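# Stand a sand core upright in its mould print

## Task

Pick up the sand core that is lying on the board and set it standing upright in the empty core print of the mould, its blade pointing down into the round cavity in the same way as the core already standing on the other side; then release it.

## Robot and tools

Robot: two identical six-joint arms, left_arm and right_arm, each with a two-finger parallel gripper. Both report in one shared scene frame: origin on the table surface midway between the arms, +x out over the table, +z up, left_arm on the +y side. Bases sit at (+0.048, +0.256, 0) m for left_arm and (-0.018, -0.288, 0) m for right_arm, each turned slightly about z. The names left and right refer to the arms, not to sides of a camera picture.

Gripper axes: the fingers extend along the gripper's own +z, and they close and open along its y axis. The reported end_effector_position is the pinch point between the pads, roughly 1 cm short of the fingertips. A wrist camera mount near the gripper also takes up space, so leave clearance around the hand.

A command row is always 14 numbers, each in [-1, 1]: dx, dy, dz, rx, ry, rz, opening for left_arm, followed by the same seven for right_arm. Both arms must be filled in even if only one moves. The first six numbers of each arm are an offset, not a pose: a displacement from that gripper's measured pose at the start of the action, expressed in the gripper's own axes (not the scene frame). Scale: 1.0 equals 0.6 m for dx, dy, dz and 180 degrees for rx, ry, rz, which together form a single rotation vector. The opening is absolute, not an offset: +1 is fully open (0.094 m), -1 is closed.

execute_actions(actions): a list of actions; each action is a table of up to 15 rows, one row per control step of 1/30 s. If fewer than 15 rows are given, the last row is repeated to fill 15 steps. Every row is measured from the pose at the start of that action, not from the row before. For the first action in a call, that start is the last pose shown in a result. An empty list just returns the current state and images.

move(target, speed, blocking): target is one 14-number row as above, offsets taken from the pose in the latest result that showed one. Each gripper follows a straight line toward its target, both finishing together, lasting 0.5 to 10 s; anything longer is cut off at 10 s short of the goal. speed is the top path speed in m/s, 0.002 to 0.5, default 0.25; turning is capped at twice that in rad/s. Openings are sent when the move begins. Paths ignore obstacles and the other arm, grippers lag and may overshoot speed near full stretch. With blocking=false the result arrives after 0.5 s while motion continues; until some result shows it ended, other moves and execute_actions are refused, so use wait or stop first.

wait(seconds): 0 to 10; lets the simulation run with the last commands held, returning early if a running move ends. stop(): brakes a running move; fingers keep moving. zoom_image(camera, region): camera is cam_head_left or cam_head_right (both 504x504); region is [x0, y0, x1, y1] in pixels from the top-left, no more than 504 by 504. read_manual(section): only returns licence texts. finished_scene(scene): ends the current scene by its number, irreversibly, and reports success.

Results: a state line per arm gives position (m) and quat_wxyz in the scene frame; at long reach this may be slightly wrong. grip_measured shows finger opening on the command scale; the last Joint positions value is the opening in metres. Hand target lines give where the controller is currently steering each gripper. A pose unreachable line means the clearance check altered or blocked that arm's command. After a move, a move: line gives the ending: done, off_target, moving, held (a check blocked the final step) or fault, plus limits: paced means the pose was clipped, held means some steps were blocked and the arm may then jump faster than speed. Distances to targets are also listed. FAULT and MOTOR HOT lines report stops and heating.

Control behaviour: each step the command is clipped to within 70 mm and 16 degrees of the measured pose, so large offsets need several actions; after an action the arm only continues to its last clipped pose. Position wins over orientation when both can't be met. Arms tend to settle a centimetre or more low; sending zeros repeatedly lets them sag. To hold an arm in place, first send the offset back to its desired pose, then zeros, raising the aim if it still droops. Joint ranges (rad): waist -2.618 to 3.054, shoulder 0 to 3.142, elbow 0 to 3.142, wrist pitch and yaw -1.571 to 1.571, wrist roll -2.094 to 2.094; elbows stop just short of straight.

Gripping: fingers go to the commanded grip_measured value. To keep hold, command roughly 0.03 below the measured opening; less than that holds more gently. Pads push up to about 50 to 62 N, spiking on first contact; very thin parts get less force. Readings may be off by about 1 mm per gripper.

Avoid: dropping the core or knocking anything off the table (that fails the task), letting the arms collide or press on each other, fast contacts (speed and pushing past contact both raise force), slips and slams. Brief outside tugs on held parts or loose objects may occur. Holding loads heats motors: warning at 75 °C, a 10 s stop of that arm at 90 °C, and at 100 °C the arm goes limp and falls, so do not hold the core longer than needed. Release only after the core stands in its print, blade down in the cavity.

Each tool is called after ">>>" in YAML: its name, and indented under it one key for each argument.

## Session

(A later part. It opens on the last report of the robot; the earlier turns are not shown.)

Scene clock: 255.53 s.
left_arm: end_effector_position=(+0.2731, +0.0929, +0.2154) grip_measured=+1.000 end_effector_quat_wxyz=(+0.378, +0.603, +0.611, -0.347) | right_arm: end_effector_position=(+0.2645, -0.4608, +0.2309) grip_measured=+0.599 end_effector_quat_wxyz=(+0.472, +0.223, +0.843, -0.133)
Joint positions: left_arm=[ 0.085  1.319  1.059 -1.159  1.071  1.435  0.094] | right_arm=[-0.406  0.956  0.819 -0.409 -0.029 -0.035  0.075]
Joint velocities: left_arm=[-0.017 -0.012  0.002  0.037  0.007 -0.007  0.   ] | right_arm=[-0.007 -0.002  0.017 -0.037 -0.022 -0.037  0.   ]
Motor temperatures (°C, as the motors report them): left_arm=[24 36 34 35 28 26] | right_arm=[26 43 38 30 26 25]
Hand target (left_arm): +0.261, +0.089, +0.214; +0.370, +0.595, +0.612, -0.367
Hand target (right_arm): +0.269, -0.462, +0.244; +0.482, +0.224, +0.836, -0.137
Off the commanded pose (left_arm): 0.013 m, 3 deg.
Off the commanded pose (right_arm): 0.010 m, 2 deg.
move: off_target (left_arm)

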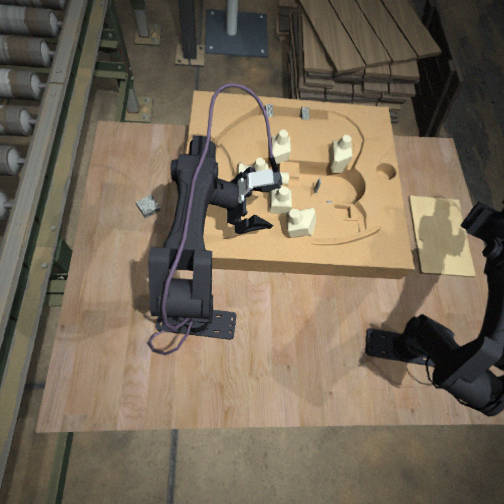

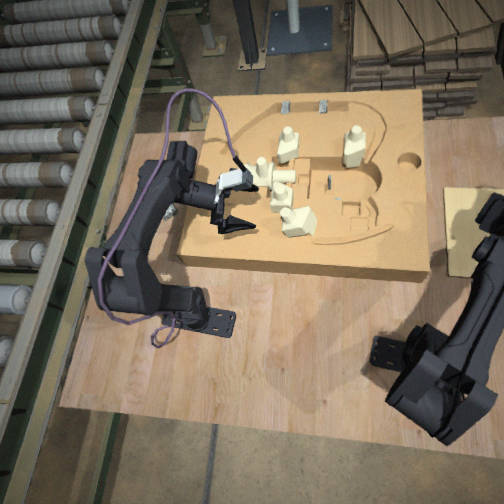

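>>> move:
  target: [0.016,-0.0335,0.0737,0.0138,-0.0073,-0.0042,1, 0,0,0,0,0,0,0.6]
  speed: 0.06

>>> zoom_image:
  camera: "cam_head_left"
  region: [220, 150, 360, 290]

>>> zoom_image:
  camera: "cam_head_right"
  region: [210, 150, 350, 290]

Scene clock: 263.77 s.
left_arm: end_effector_position=(+0.2613, +0.0600, +0.1868) grip_measured=+1.000 end_effector_quat_wxyz=(+0.372, +0.604, +0.603, -0.364) | right_arm: end_effector_position=(+0.2643, -0.4612, +0.2309) grip_measured=+0.599 end_effector_quat_wxyz=(+0.471, +0.224, +0.842, -0.134)
Joint positions: left_arm=[-0.062  1.266  0.883 -0.836  1.06   1.185  0.094] | right_arm=[-0.406  0.956  0.819 -0.409 -0.027 -0.034  0.075]
Joint velocities: left_arm=[-0.002  0.002 -0.022  0.007 -0.022 -0.037  0.   ] | right_arm=[ 0.007 -0.012  0.007 -0.007 -0.007 -0.037 -0.002]
Motor temperatures (°C, as the motors report them): left_arm=[25 36 33 34 28 26] | right_arm=[26 41 39 31 26 25]
Hand target (left_arm): +0.254, +0.058, +0.185; +0.368, +0.604, +0.603, -0.369
Hand target (right_arm): +0.265, -0.461, +0.231; +0.472, +0.223, +0.843, -0.133
Off the commanded pose (left_arm): 0.007 m, 1 deg.
Off the commanded pose (right_arm): 0.000 m, 0 deg.
move: done

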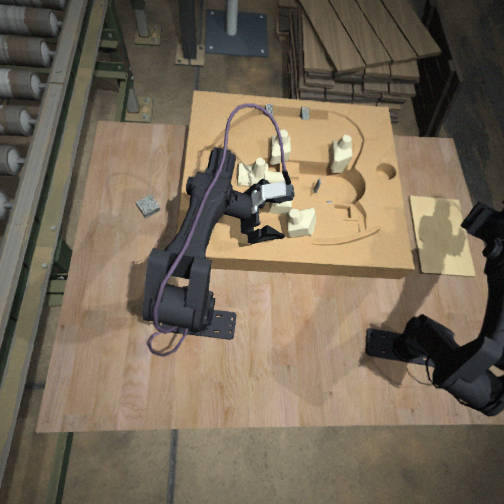

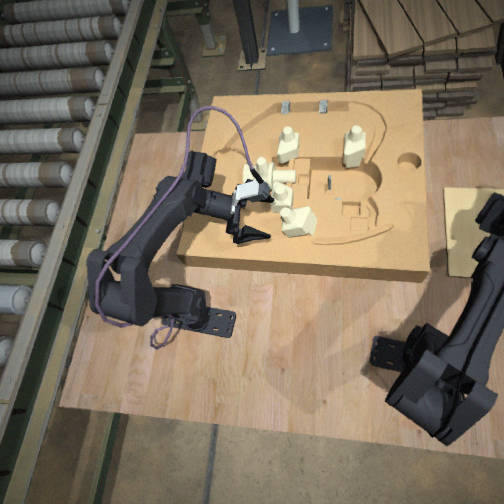

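Region (220, 150, 360, 290) of cam_head_left's 504x504 image, scaled by 3.600, with more detail than that image has.

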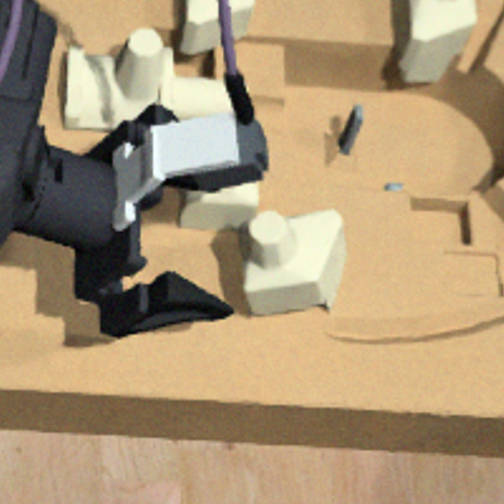

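Region (210, 150, 350, 290) of cam_head_right's 504x504 image, scaled by 3.600, with more detail than that image has.

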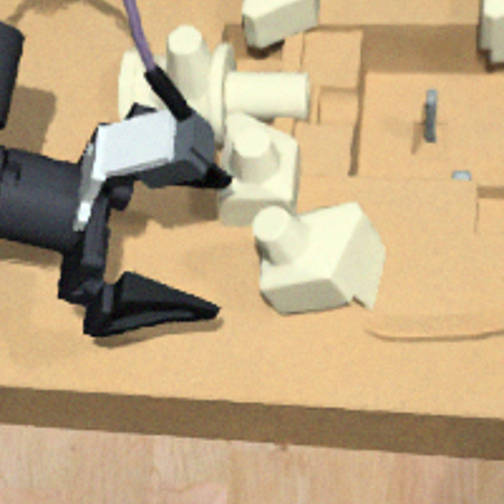

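>>> move:
  target: [0.0118,0.0043,0.0678,0,0,0,1, 0,0,0,0,0,0,0.6]
  speed: 0.04

>>> zoom_image:
  camera: "cam_head_left"
  region: [220, 150, 360, 290]

>>> zoom_image:
  camera: "cam_head_right"
  region: [210, 150, 350, 290]

Scene clock: 269.33 s.
left_arm: end_effector_position=(+0.2698, +0.0292, +0.1705) grip_measured=+1.000 end_effector_quat_wxyz=(+0.385, +0.609, +0.597, -0.353) | right_arm: end_effector_position=(+0.2643, -0.4612, +0.2309) grip_measured=+0.599 end_effector_quat_wxyz=(+0.471, +0.224, +0.842, -0.134)
Joint positions: left_arm=[-0.191  1.274  0.789 -0.5    0.995  0.956  0.094] | right_arm=[-0.406  0.956  0.819 -0.409 -0.027 -0.034  0.075]
Joint velocities: left_arm=[-0.012  0.002 -0.012  0.007 -0.037 -0.007  0.   ] | right_arm=[ 0.012 -0.017 -0.002 -0.095 -0.022  0.007 -0.001]
Motor temperatures (°C, as the motors report them): left_arm=[25 36 33 34 28 26] | right_arm=[26 40 38 32 26 25]
Hand target (left_arm): +0.264, +0.028, +0.162; +0.371, +0.605, +0.603, -0.363
Hand target (right_arm): +0.264, -0.461, +0.231; +0.471, +0.224, +0.842, -0.134
Off the commanded pose (left_arm): 0.010 m, 2 deg.
Off the commanded pose (right_arm): 0.000 m, 0 deg.
move: done

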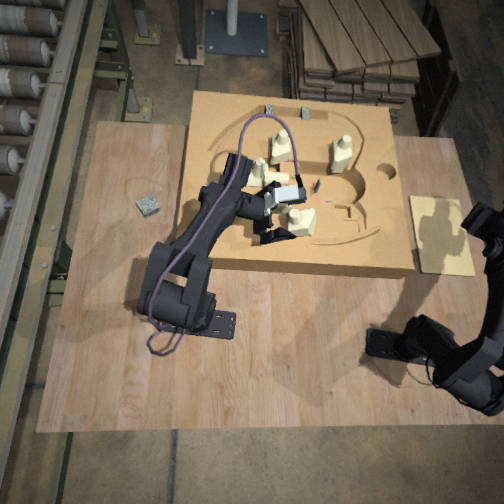

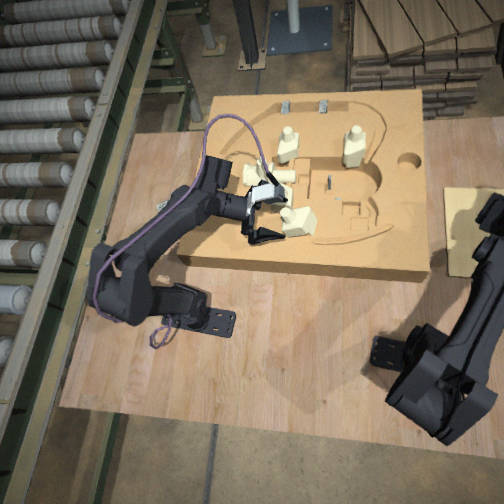

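Region (220, 150, 360, 290) of cam_head_left's 504x504 image, scaled by 3.600, with more detail than that image has.

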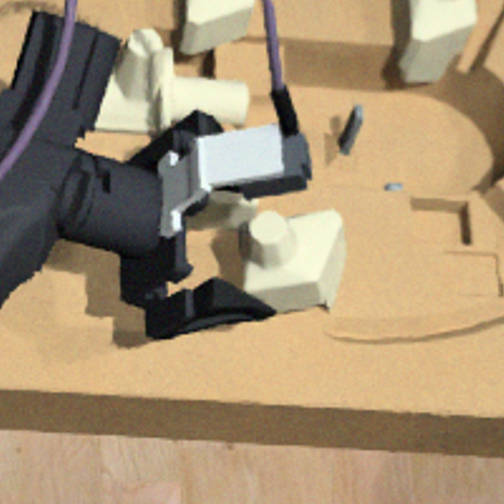

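Region (210, 150, 350, 290) of cam_head_right's 504x504 image, scaled by 3.600, with more detail than that image has.

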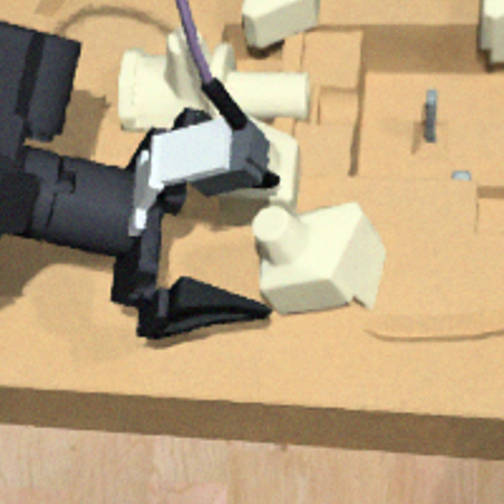

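>>> move:
  target: [0.0472,-0.0032,0.0485,0.016,0,-0.021,1, 0,0,0,0,0,0,0.6]
  speed: 0.04

>>> zoom_image:
  camera: "cam_head_left"
  region: [220, 150, 360, 290]

>>> zoom_image:
  camera: "cam_head_right"
  region: [210, 150, 350, 290]

Scene clock: 276.13 s.
left_arm: end_effector_position=(+0.2770, +0.0186, +0.1394) grip_measured=+1.000 end_effector_quat_wxyz=(+0.371, +0.601, +0.605, -0.367) | right_arm: end_effector_position=(+0.2643, -0.4612, +0.2309) grip_measured=+0.599 end_effector_quat_wxyz=(+0.471, +0.224, +0.842, -0.134)
Joint positions: left_arm=[-0.219  1.378  0.736 -0.343  0.993  0.903  0.094] | right_arm=[-0.406  0.956  0.819 -0.409 -0.027 -0.034  0.075]
Joint velocities: left_arm=[-0.007  0.002  0.002 -0.007 -0.066 -0.037  0.   ] | right_arm=[ 0.007  0.007  0.046  0.007 -0.051  0.022  0.   ]
Motor temperatures (°C, as the motors report them): left_arm=[25 36 33 34 28 26] | right_arm=[26 40 38 32 26 25]
Hand target (left_arm): +0.270, +0.017, +0.132; +0.358, +0.598, +0.608, -0.380
Hand target (right_arm): +0.264, -0.461, +0.231; +0.471, +0.224, +0.842, -0.134
Off the commanded pose (left_arm): 0.011 m, 2 deg.
Off the commanded pose (right_arm): 0.000 m, 0 deg.
move: off_target (left_arm)

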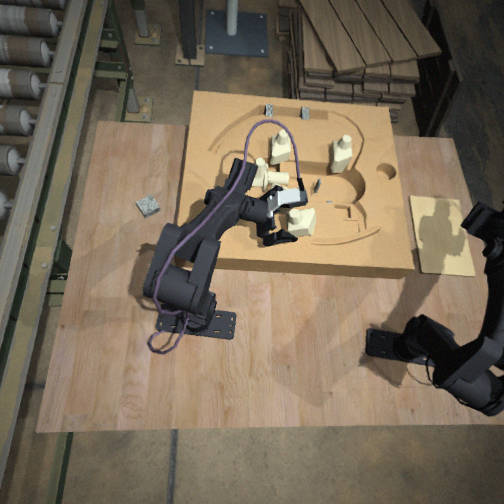

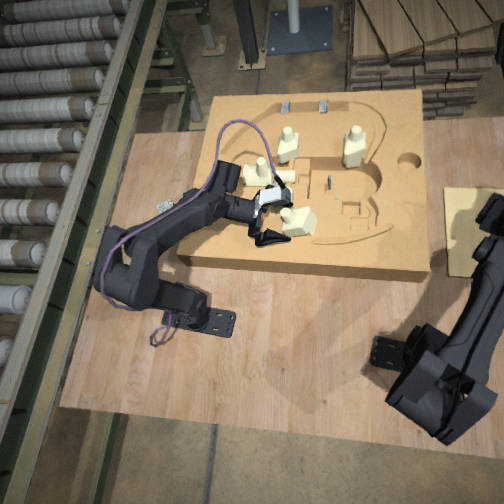

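Region (220, 150, 360, 290) of cam_head_left's 504x504 image, scaled by 3.600, with more detail than that image has.

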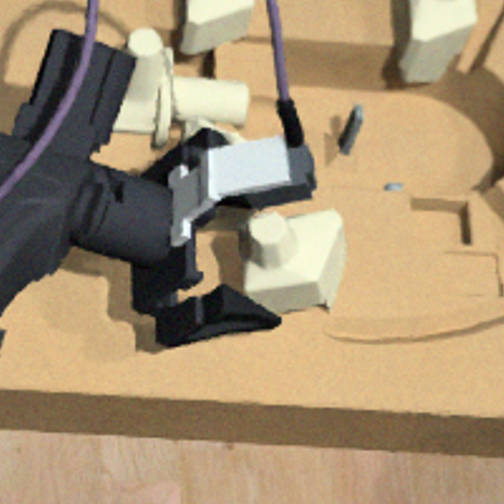

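Region (210, 150, 350, 290) of cam_head_right's 504x504 image, scaled by 3.600, with more detail than that image has.

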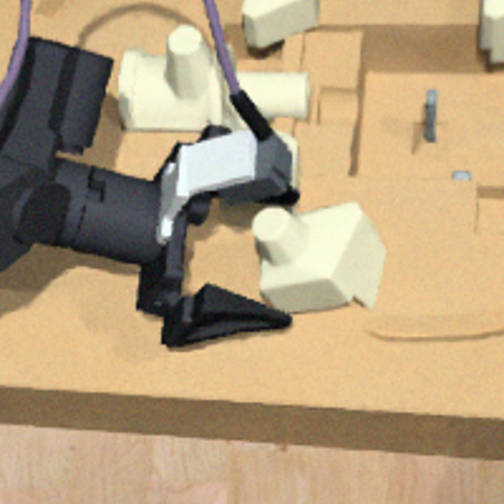

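>>> execute_actions:
  actions:
    - [[0,0.004,0,0,0,0,0.95, 0,0,0,0,0,0,0.6],[0,0.008,0,0,0,0,0.9, 0,0,0,0,0,0,0.6],[0,0.012,0,0,0,0,0.85, 0,0,0,0,0,0,0.6],[0,0.016,0,0,0,0,0.8, 0,0,0,0,0,0,0.6],[0,0.02,0,0,0,0,0.75, 0,0,0,0,0,0,0.6],[0,0.02,0,0,0,0,0.7, 0,0,0,0,0,0,0.6],[0,0.02,0,0,0,0,0.65, 0,0,0,0,0,0,0.6],[0,0.02,0,0,0,0,0.6, 0,0,0,0,0,0,0.6]]

>>> wait:
  seconds: 0.4

>>> zoom_image:
  camera: "cam_head_left"
  region: [250, 170, 340, 260]

>>> zoom_image:
  camera: "cam_head_right"
  region: [245, 170, 335, 260]

Scene clock: 282.53 s.
left_arm: end_effector_position=(+0.2837, +0.0179, +0.1356) grip_measured=+0.602 end_effector_quat_wxyz=(+0.369, +0.602, +0.606, -0.367) | right_arm: end_effector_position=(+0.2643, -0.4612, +0.2309) grip_measured=+0.599 end_effector_quat_wxyz=(+0.471, +0.224, +0.842, -0.134)
Joint positions: left_arm=[-0.213  1.416  0.755 -0.338  0.995  0.916  0.075] | right_arm=[-0.406  0.956  0.819 -0.409 -0.027 -0.034  0.075]
Joint velocities: left_arm=[-0.007 -0.017  0.007 -0.007 -0.037 -0.037 -0.001] | right_arm=[-0.002  0.002  0.012  0.022  0.037  0.037 -0.001]
Motor temperatures (°C, as the motors report them): left_arm=[25 36 33 34 28 26] | right_arm=[26 39 38 33 26 25]
Hand target (left_arm): +0.289, +0.019, +0.140; +0.372, +0.601, +0.605, -0.367
Hand target (right_arm): +0.264, -0.461, +0.231; +0.471, +0.224, +0.842, -0.134
Off the commanded pose (left_arm): 0.007 m, 0 deg.
Off the commanded pose (right_arm): 0.000 m, 0 deg.

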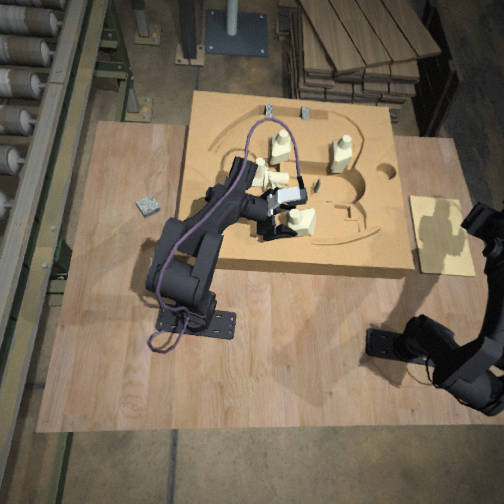

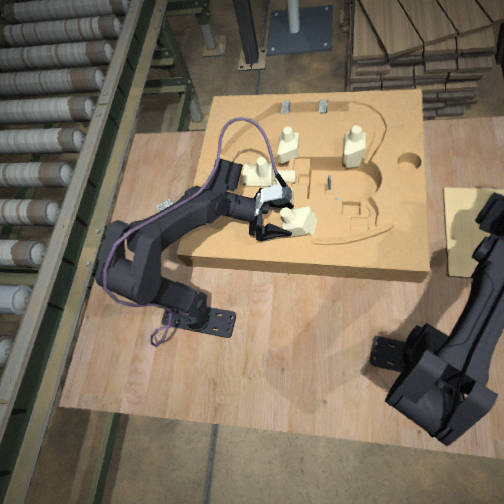

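Scene clock: 282.93 s.
left_arm: end_effector_position=(+0.2837, +0.0179, +0.1356) grip_measured=+0.602 end_effector_quat_wxyz=(+0.369, +0.602, +0.606, -0.367) | right_arm: end_effector_position=(+0.2643, -0.4612, +0.2309) grip_measured=+0.599 end_effector_quat_wxyz=(+0.471, +0.224, +0.842, -0.134)
Joint positions: left_arm=[-0.213  1.416  0.755 -0.338  0.995  0.917  0.075] | right_arm=[-0.406  0.956  0.819 -0.409 -0.027 -0.034  0.075]
Joint velocities: left_arm=[-0.007 -0.017 -0.017  0.037 -0.037 -0.007 -0.001] | right_arm=[-0.002  0.002  0.007 -0.007 -0.066 -0.007  0.   ]
Motor temperatures (°C, as the motors report them): left_arm=[25 36 33 34 28 26] | right_arm=[26 39 38 33 26 25]
Hand target (left_arm): +0.289, +0.019, +0.140; +0.372, +0.601, +0.605, -0.367
Hand target (right_arm): +0.264, -0.461, +0.231; +0.471, +0.224, +0.842, -0.134
Off the commanded pose (left_arm): 0.007 m, 0 deg.
Off the commanded pose (right_arm): 0.000 m, 0 deg.
wait: 0.40 s; at rest by 0.17 s

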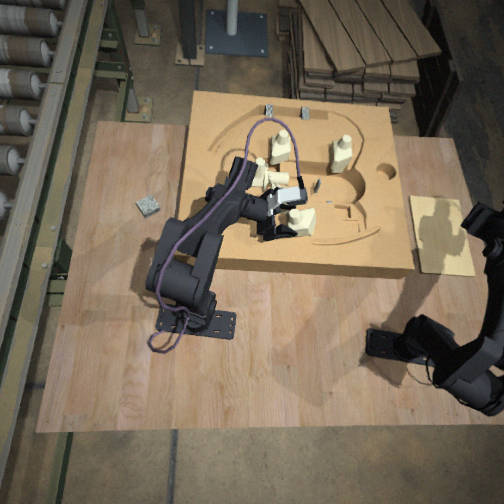

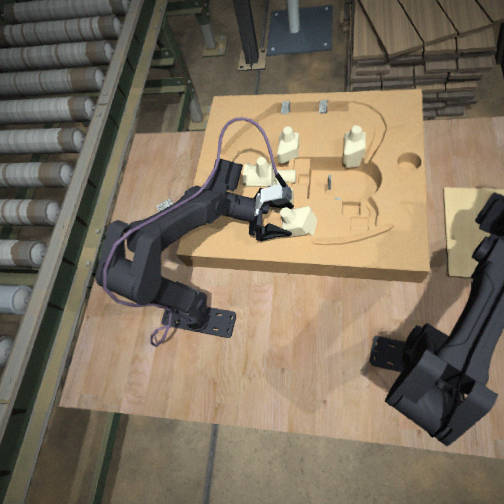

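Region (250, 170, 340, 260) of cam_head_left's 504x504 image, scaled by 5.600, with more detail than that image has.

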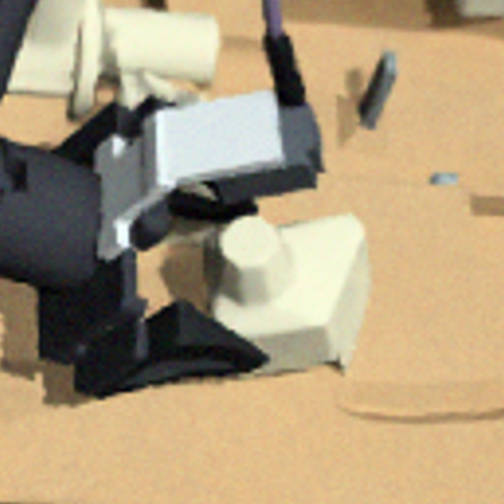

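Region (245, 170, 335, 260) of cam_head_right's 504x504 image, scaled by 5.600, with more detail than that image has.

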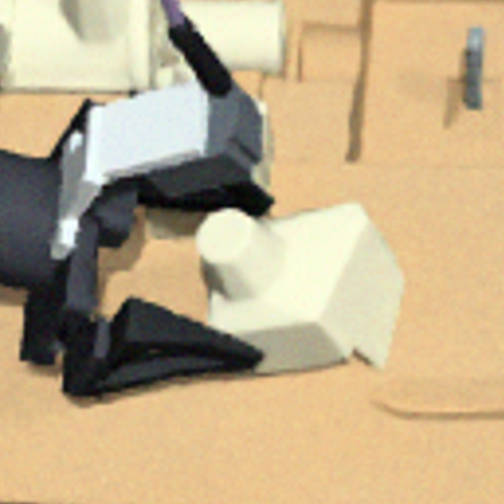

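>>> move:
  target: [0.0343,-0.0067,0.0325,0.007,0,-0.009,0.6, 0,0,0,0,0,0,0.6]
  speed: 0.03

>>> zoom_image:
  camera: "cam_head_left"
  region: [250, 170, 340, 260]

>>> zoom_image:
  camera: "cam_head_right"
  region: [245, 170, 335, 260]

Scene clock: 292.27 s.
left_arm: end_effector_position=(+0.2828, +0.0087, +0.1385) grip_measured=+0.601 end_effector_quat_wxyz=(+0.395, +0.609, +0.575, -0.379) | right_arm: end_effector_position=(+0.2643, -0.4612, +0.2309) grip_measured=+0.599 end_effector_quat_wxyz=(+0.471, +0.224, +0.842, -0.134)
Joint positions: left_arm=[-0.228  1.43   0.721 -0.215  1.044  0.901  0.075] | right_arm=[-0.406  0.956  0.819 -0.409 -0.027 -0.034  0.075]
Joint velocities: left_arm=[-0.022 -0.007 -0.002  0.007  0.022 -0.081 -0.001] | right_arm=[-0.027 -0.017  0.002  0.022 -0.022  0.11   0.   ]
Motor temperatures (°C, as the motors report them): left_arm=[25 36 34 34 28 26] | right_arm=[26 39 38 33 26 25]
Hand target (left_arm): +0.278, +0.012, +0.110; +0.357, +0.598, +0.609, -0.378
Hand target (right_arm): +0.264, -0.461, +0.231; +0.471, +0.224, +0.842, -0.134
Off the commanded pose (left_arm): 0.030 m, 6 deg.
Off the commanded pose (right_arm): 0.000 m, 0 deg.
move: off_target (left_arm)

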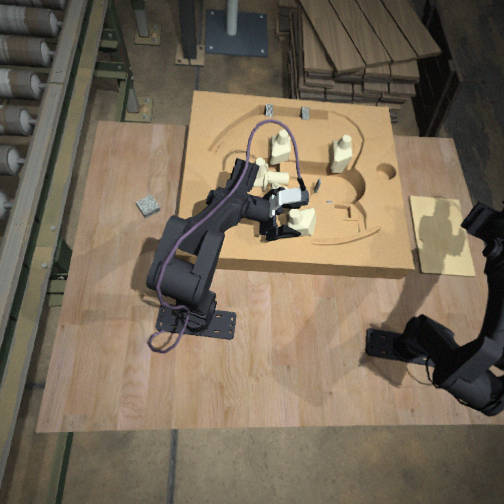

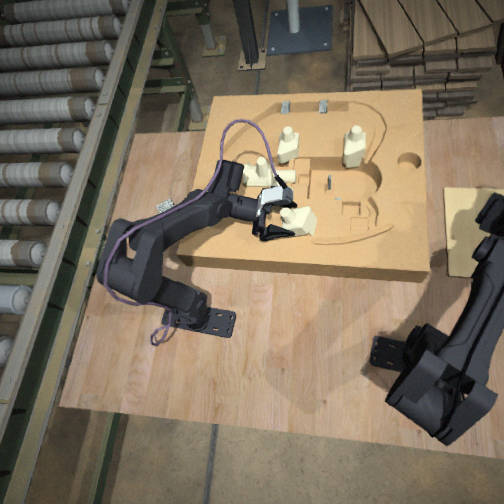

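Region (250, 170, 340, 260) of cam_head_left's 504x504 image, scaled by 5.600, with more detail than that image has.

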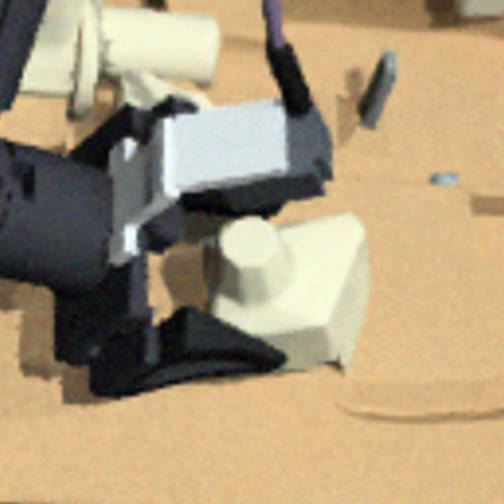

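Region (245, 170, 335, 260) of cam_head_right's 504x504 image, scaled by 5.600, with more detail than that image has.

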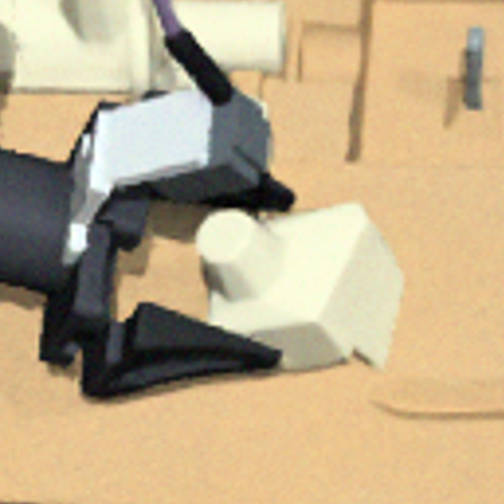

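>>> move:
  target: [-0.0152,0.0022,-0.036,0.0008,0.1188,-0.017,0.6, 0,0,0,0,0,0,0.6]
  speed: 0.1

>>> zoom_image:
  camera: "cam_head_left"
  region: [250, 170, 340, 260]

>>> zoom_image:
  camera: "cam_head_right"
  region: [245, 170, 335, 260]

Scene clock: 308.53 s.
left_arm: end_effector_position=(+0.2863, +0.0273, +0.1504) grip_measured=+0.601 end_effector_quat_wxyz=(+0.272, +0.646, +0.660, -0.269) | right_arm: end_effector_position=(+0.2643, -0.4612, +0.2309) grip_measured=+0.599 end_effector_quat_wxyz=(+0.471, +0.224, +0.842, -0.134)
Joint positions: left_arm=[-0.296  1.422  1.028 -0.782  0.698  0.99   0.075] | right_arm=[-0.406  0.956  0.819 -0.409 -0.027 -0.034  0.075]
Joint velocities: left_arm=[ 0.017  0.012 -0.007 -0.037 -0.066  0.037 -0.001] | right_arm=[-0.002 -0.012 -0.022 -0.066  0.022 -0.007 -0.001]
Motor temperatures (°C, as the motors report them): left_arm=[25 35 33 34 27 26] | right_arm=[26 38 38 33 26 25]
Hand target (left_arm): +0.285, +0.024, +0.155; +0.270, +0.652, +0.654, -0.271
Hand target (right_arm): +0.264, -0.461, +0.231; +0.471, +0.224, +0.842, -0.134
Off the commanded pose (left_arm): 0.006 m, 1 deg.
Off the commanded pose (right_arm): 0.000 m, 0 deg.
move: done

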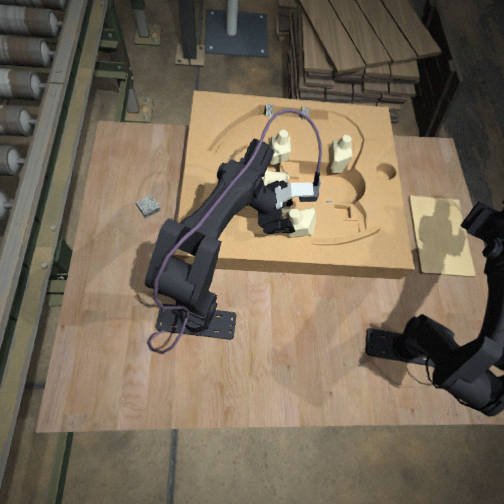

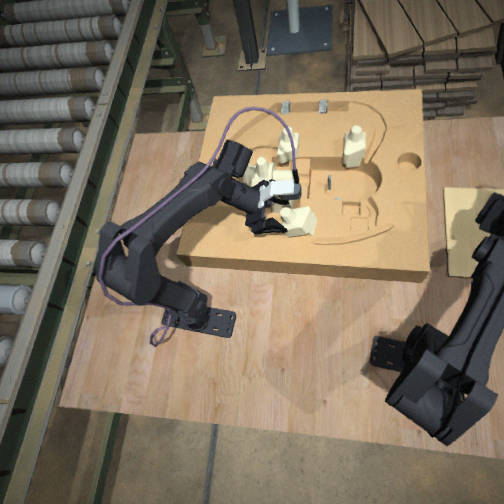

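Region (250, 170, 340, 260) of cam_head_left's 504x504 image, scaled by 5.600, with more detail than that image has.

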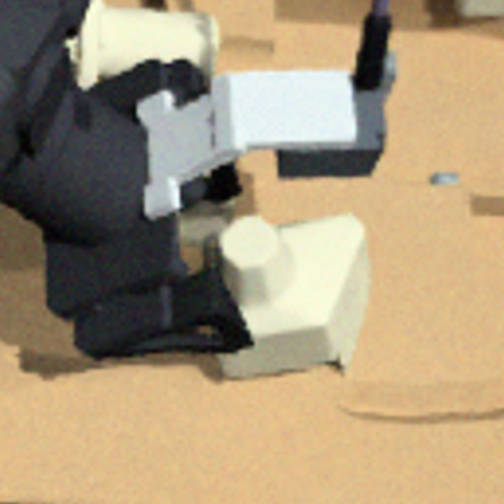

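Region (245, 170, 335, 260) of cam_head_right's 504x504 image, scaled by 5.600, with more detail than that image has.

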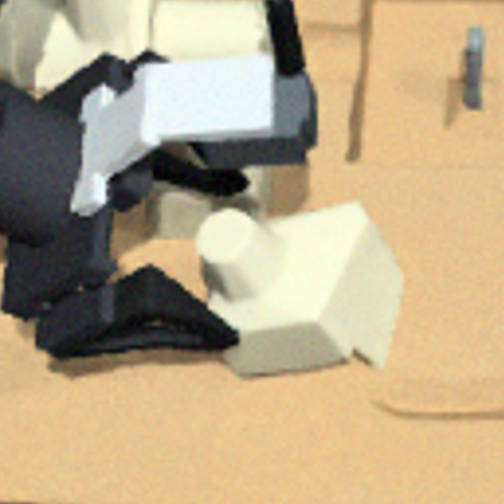

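>>> move:
  target: [0.0212,-0.0133,0.0565,0.012,0.0045,-0.002,0.6, 0,0,0,0,0,0,0.6]
  speed: 0.03

>>> zoom_image:
  camera: "cam_head_left"
  region: [250, 170, 340, 260]

>>> zoom_image:
  camera: "cam_head_right"
  region: [245, 170, 335, 260]

Scene clock: 313.27 s.
left_arm: end_effector_position=(+0.2846, +0.0136, +0.1263) grip_measured=+0.601 end_effector_quat_wxyz=(+0.268, +0.653, +0.655, -0.270) | right_arm: end_effector_position=(+0.2643, -0.4612, +0.2309) grip_measured=+0.599 end_effector_quat_wxyz=(+0.471, +0.224, +0.842, -0.134)
Joint positions: left_arm=[-0.344  1.463  0.967 -0.66   0.682  0.955  0.075] | right_arm=[-0.406  0.956  0.819 -0.409 -0.027 -0.034  0.075]
Joint velocities: left_arm=[-0.002 -0.002  0.007  0.037  0.007 -0.051  0.   ] | right_arm=[-0.002 -0.002  0.022 -0.037  0.066  0.007  0.001]
Motor temperatures (°C, as the motors report them): left_arm=[25 35 34 34 27 26] | right_arm=[26 38 38 33 26 25]
Hand target (left_arm): +0.278, +0.013, +0.118; +0.254, +0.651, +0.659, -0.277
Hand target (right_arm): +0.264, -0.461, +0.231; +0.471, +0.224, +0.842, -0.134
Off the commanded pose (left_arm): 0.011 m, 2 deg.
Off the commanded pose (right_arm): 0.000 m, 0 deg.
move: off_target (left_arm)

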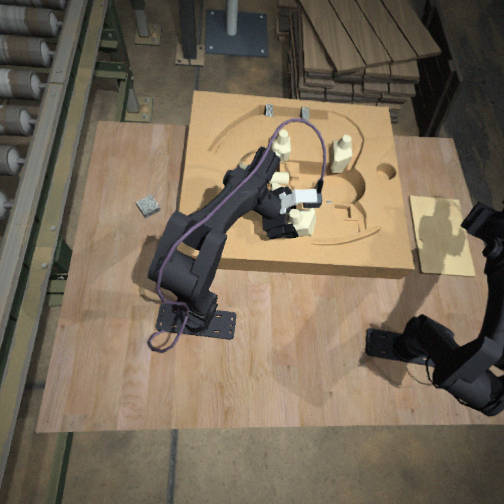

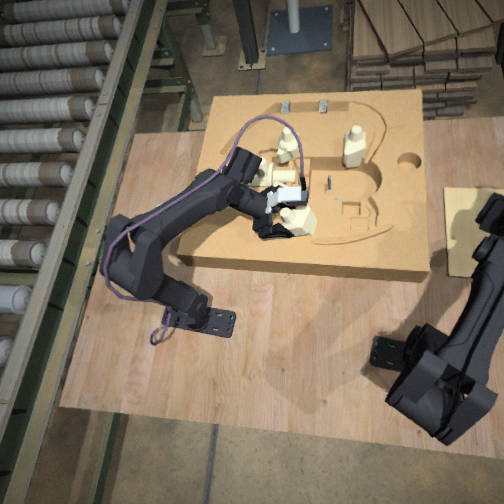

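Region (250, 170, 340, 260) of cam_head_left's 504x504 image, scaled by 5.600, with more detail than that image has.

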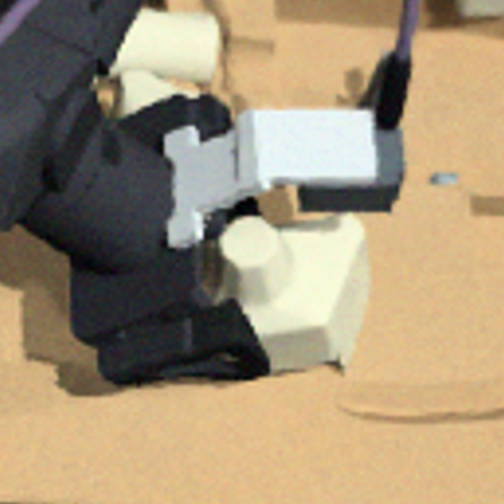

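Region (245, 170, 335, 260) of cam_head_right's 504x504 image, scaled by 5.600, with more detail than that image has.

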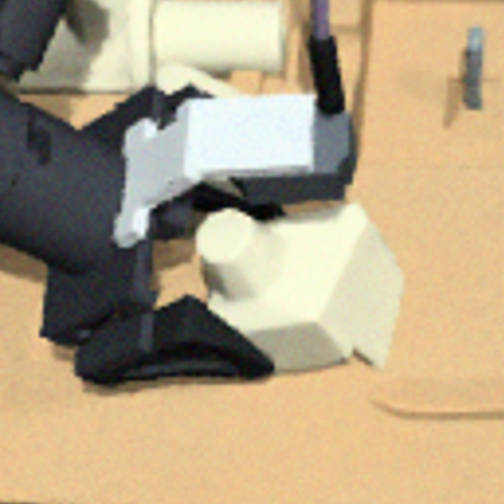

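>>> execute_actions:
  actions:
    - [[0,0,0,0,0,0,0.56, 0,0,0,0,0,0,0.6],[0,0,0,0,0,0,0.52, 0,0,0,0,0,0,0.6],[0,0,0,0,0,0,0.48, 0,0,0,0,0,0,0.6],[0,0,0,0,0,0,0.45, 0,0,0,0,0,0,0.6],[0,0,0,0,0,0,0.42, 0,0,0,0,0,0,0.6],[0,0,0,0,0,0,0.40, 0,0,0,0,0,0,0.6],[0,0,0,0,0,0,0.38, 0,0,0,0,0,0,0.6],[0,0,0,0,0,0,0.36, 0,0,0,0,0,0,0.6],[0,0,0,0,0,0,0.34, 0,0,0,0,0,0,0.6],[0,0,0,0,0,0,0.32, 0,0,0,0,0,0,0.6],[0,0,0,0,0,0,0.30, 0,0,0,0,0,0,0.6],[0,0,0,0,0,0,0.285, 0,0,0,0,0,0,0.6],[0,0,0,0,0,0,0.27, 0,0,0,0,0,0,0.6],[0,0,0,0,0,0,0.255, 0,0,0,0,0,0,0.6],[0,0,0,0,0,0,0.24, 0,0,0,0,0,0,0.6]]
    - [[0,0,0,0,0,0,0.23, 0,0,0,0,0,0,0.6],[0,0,0,0,0,0,0.22, 0,0,0,0,0,0,0.6],[0,0,0,0,0,0,0.21, 0,0,0,0,0,0,0.6],[0,0,0,0,0,0,0.20, 0,0,0,0,0,0,0.6],[0,0,0,0,0,0,0.19, 0,0,0,0,0,0,0.6],[0,0,0,0,0,0,0.18, 0,0,0,0,0,0,0.6],[0,0,0,0,0,0,0.17, 0,0,0,0,0,0,0.6],[0,0,0,0,0,0,0.16, 0,0,0,0,0,0,0.6],[0,0,0,0,0,0,0.15, 0,0,0,0,0,0,0.6]]

>>> zoom_image:
  camera: "cam_head_right"
  region: [245, 170, 335, 260]

Scene clock: 317.90 s.
left_arm: end_effector_position=(+0.2850, +0.0136, +0.1264) grip_measured=+0.164 end_effector_quat_wxyz=(+0.268, +0.652, +0.656, -0.270) | right_arm: end_effector_position=(+0.2643, -0.4612, +0.2309) grip_measured=+0.599 end_effector_quat_wxyz=(+0.471, +0.224, +0.842, -0.134)
Joint positions: left_arm=[-0.344  1.463  0.967 -0.658  0.681  0.954  0.055] | right_arm=[-0.406  0.956  0.819 -0.409 -0.027 -0.034  0.075]
Joint velocities: left_arm=[ 0.007 -0.007 -0.002 -0.037  0.022 -0.007  0.   ] | right_arm=[-0.007  0.007  0.007  0.037  0.007 -0.037  0.001]
Motor temperatures (°C, as the motors report them): left_arm=[25 35 34 34 27 26] | right_arm=[26 38 38 34 26 25]
Hand target (left_arm): +0.285, +0.014, +0.126; +0.269, +0.652, +0.655, -0.270
Hand target (right_arm): +0.264, -0.461, +0.231; +0.471, +0.224, +0.842, -0.134
Off the commanded pose (left_arm): 0.000 m, 0 deg.
Off the commanded pose (right_arm): 0.000 m, 0 deg.

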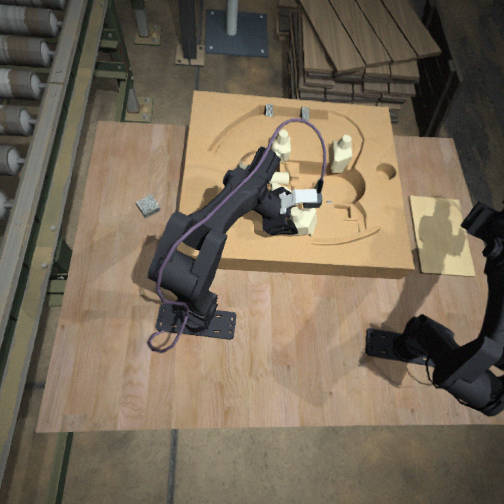

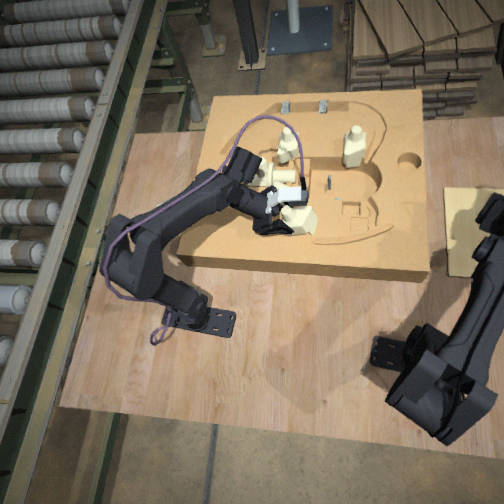

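Region (245, 170, 335, 260) of cam_head_right's 504x504 image, scaled by 5.600, with more detail than that image has.

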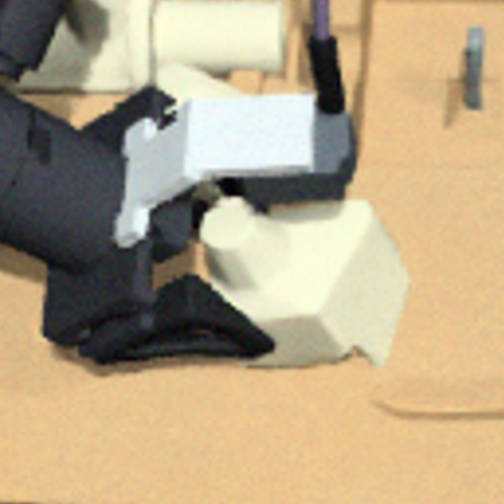

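>>> move:
  target: [-0.09,0,-0.09,0,0,0,0.13, 0,0,0,0,0,0,0.6]
  speed: 0.06

>>> zoom_image:
  camera: "cam_head_right"
  region: [230, 150, 350, 270]

Scene clock: 323.67 s.
left_arm: end_effector_position=(+0.2834, +0.0214, +0.1760) grip_measured=+0.157 end_effector_quat_wxyz=(+0.231, +0.649, +0.676, -0.260) | right_arm: end_effector_position=(+0.2643, -0.4612, +0.2309) grip_measured=+0.599 end_effector_quat_wxyz=(+0.471, +0.224, +0.842, -0.134)
Joint positions: left_arm=[-0.344  1.463  1.208 -0.975  0.637  0.954  0.054] | right_arm=[-0.406  0.956  0.819 -0.409 -0.027 -0.034  0.075]
Joint velocities: left_arm=[ 0.012 -0.012 -0.007  0.037 -0.022 -0.022 -0.001] | right_arm=[-0.007  0.007 -0.007  0.051 -0.022 -0.066  0.   ]
Motor temperatures (°C, as the motors report them): left_arm=[25 36 34 33 27 26] | right_arm=[26 38 38 34 26 25]
Hand target (left_arm): +0.285, +0.013, +0.202; +0.268, +0.653, +0.655, -0.269
Hand target (right_arm): +0.264, -0.461, +0.231; +0.471, +0.224, +0.842, -0.134
Off the commanded pose (left_arm): 0.028 m, 5 deg.
Off the commanded pose (right_arm): 0.000 m, 0 deg.
move: off_target (left_arm)

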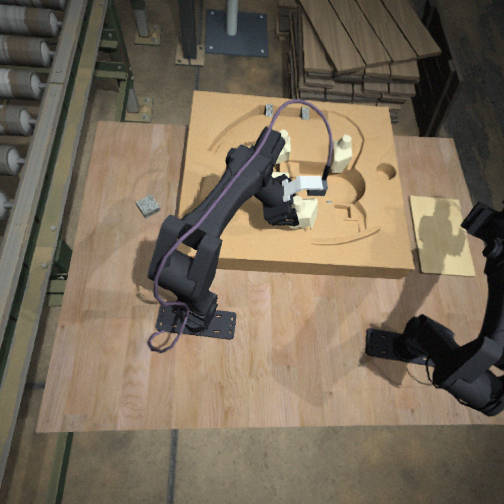

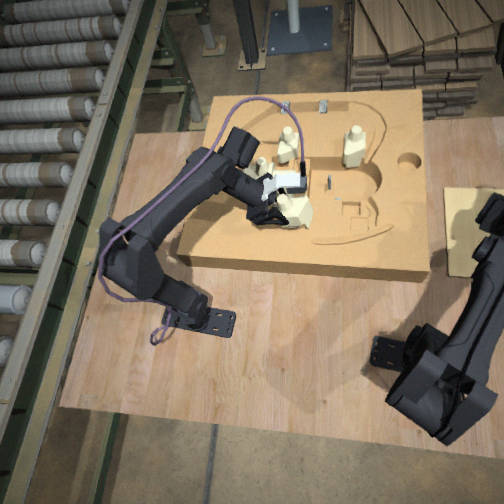

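Region (230, 150, 350, 270) of cam_head_right's 504x504 image, scaled by 4.200, with more detail than that image has.

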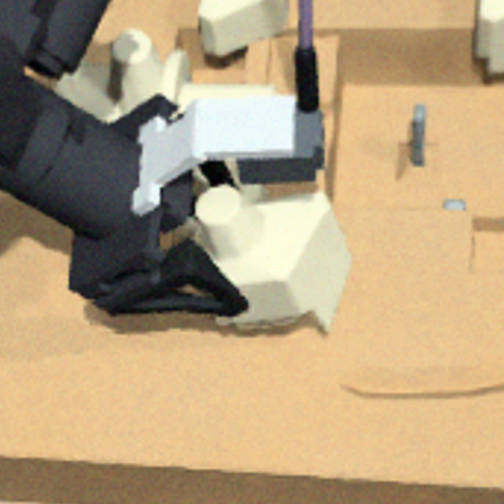

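>>> move:
  target: [-0.2188,0.0058,0.1018,-0.0242,0.0542,0.0251,0.125, 0,0,0,0,0,0,0.6]
  speed: 0.1

>>> zoom_image:
  camera: "cam_head_right"
  region: [280, 120, 420, 260]

>>> zoom_image:
  camera: "cam_head_left"
  region: [280, 120, 420, 260]

Scene clock: 332.07 s.
left_arm: end_effector_position=(+0.2890, -0.1068, +0.1928) grip_measured=+0.157 end_effector_quat_wxyz=(+0.174, +0.689, +0.686, -0.156) | right_arm: end_effector_position=(+0.2643, -0.4612, +0.2309) grip_measured=+0.599 end_effector_quat_wxyz=(+0.471, +0.224, +0.842, -0.134)
Joint positions: left_arm=[-0.758  1.851  1.787 -1.119  0.276  0.644  0.054] | right_arm=[-0.406  0.956  0.819 -0.409 -0.027 -0.034  0.075]
Joint velocities: left_arm=[ 0.007 -0.002  0.007  0.022 -0.022 -0.066  0.001] | right_arm=[ 0.007 -0.022  0.012  0.007  0.022 -0.051 -0.001]
Motor temperatures (°C, as the motors report them): left_arm=[25 37 36 33 28 26] | right_arm=[26 37 38 34 26 25]
Hand target (left_arm): +0.292, -0.118, +0.214; +0.206, +0.687, +0.677, -0.168
Hand target (right_arm): +0.264, -0.461, +0.231; +0.471, +0.224, +0.842, -0.134
Off the commanded pose (left_arm): 0.025 m, 4 deg.
Off the commanded pose (right_arm): 0.000 m, 0 deg.
move: off_target (left_arm)

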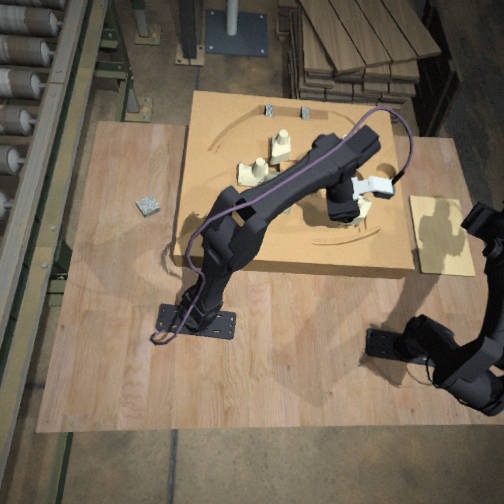

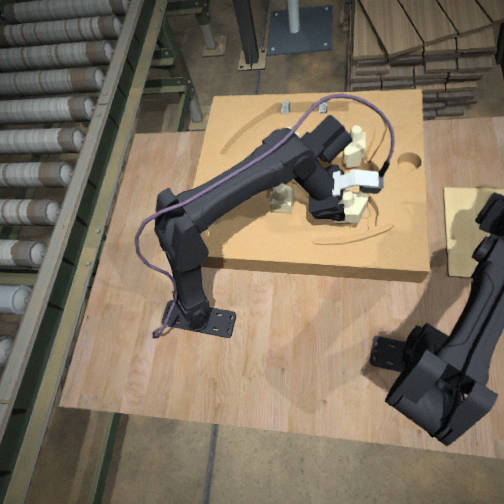

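Region (280, 120, 420, 260) of cam_head_right's 504x504 image, scaled by 3.600, with more detail than that image has.

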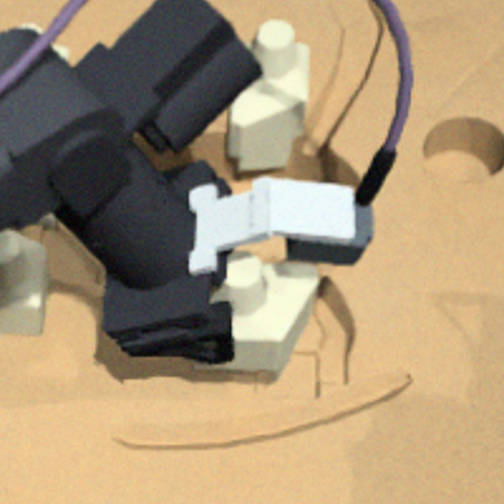

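Region (280, 120, 420, 260) of cam_head_left's 504x504 image, scaled by 3.600, with more detail than that image has.

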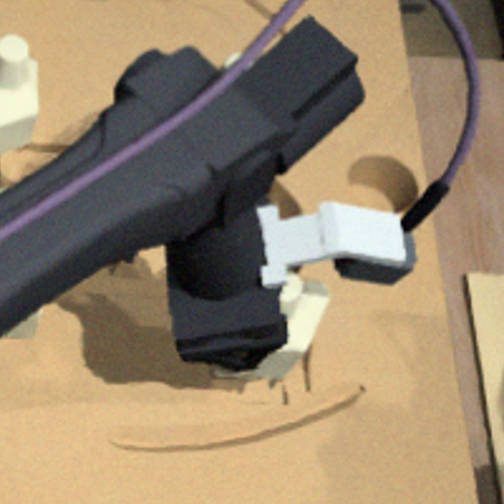

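>>> zoom_image:
  camera: "cam_head_right"
  region: [325, 180, 385, 240]

Region (325, 180, 385, 240) of cam_head_right's 504x504 image, scaled by 8.400, with more detail than that image has.

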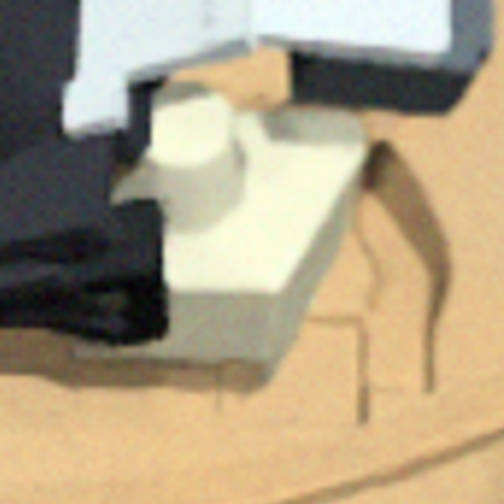

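>>> move:
  target: [-0.0315,0.0348,0.0227,-0.2049,-0.0143,-0.4434,0.125, 0,0,0,0,0,0,0.6]
  speed: 0.2

>>> zoom_image:
  camera: "cam_head_right"
  region: [290, 120, 420, 250]

>>> zoom_image:
  camera: "cam_head_left"
  region: [290, 120, 420, 250]

Scene clock: 346.77 s.
left_arm: end_effector_position=(+0.3044, -0.1248, +0.1715) grip_measured=+0.158 end_effector_quat_wxyz=(+0.212, +0.017, +0.977, -0.024) | right_arm: end_effector_position=(+0.2643, -0.4612, +0.2309) grip_measured=+0.599 end_effector_quat_wxyz=(+0.471, +0.224, +0.842, -0.134)
Joint positions: left_arm=[-0.999  2.083  2.054 -1.293 -0.356 -1.038  0.054] | right_arm=[-0.406  0.956  0.819 -0.409 -0.027 -0.034  0.075]
Joint velocities: left_arm=[ 0.002  0.002 -0.002 -0.022 -0.037 -0.022 -0.   ] | right_arm=[ 0.012  0.002  0.002 -0.022 -0.022  0.051 -0.001]
Motor temperatures (°C, as the motors report them): left_arm=[25 41 38 34 27 26] | right_arm=[26 37 38 34 26 25]
Hand target (left_arm): +0.310, -0.129, +0.189; +0.241, +0.009, +0.970, -0.036
Hand target (right_arm): +0.264, -0.461, +0.231; +0.471, +0.224, +0.842, -0.134
Off the commanded pose (left_arm): 0.020 m, 4 deg.
Off the commanded pose (right_arm): 0.000 m, 0 deg.
move: off_target (left_arm)

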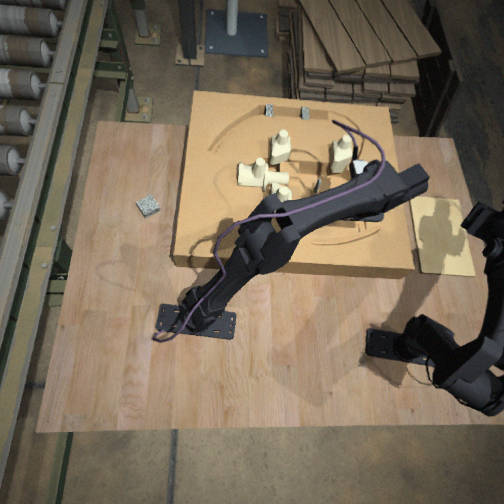

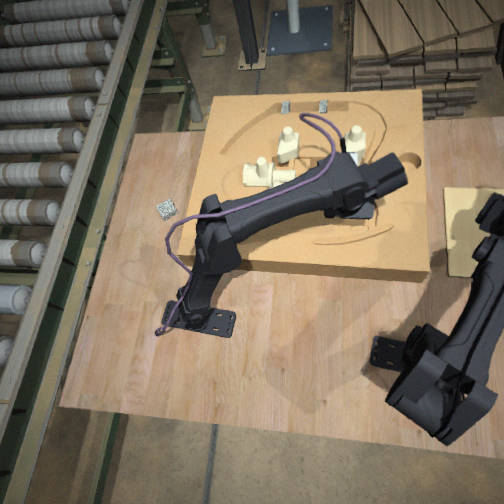

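Region (290, 120, 420, 250) of cam_head_right's 504x504 image, scaled by 3.877, with more detail than that image has.

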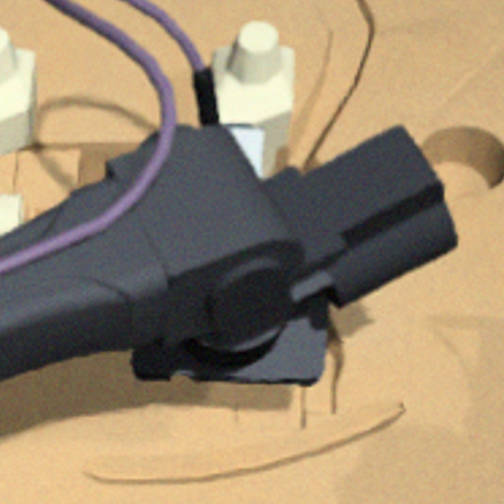

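Region (290, 120, 420, 250) of cam_head_left's 504x504 image, scaled by 3.877, with more detail than that image has.

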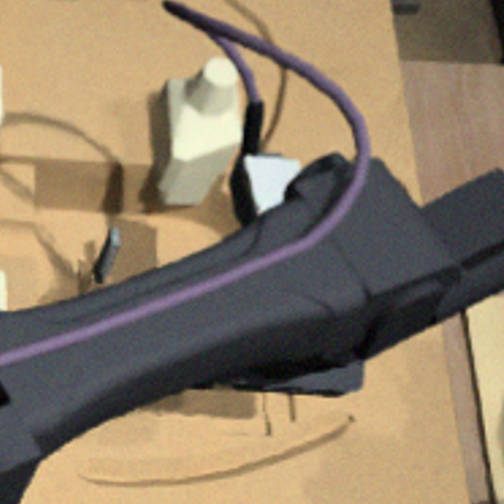

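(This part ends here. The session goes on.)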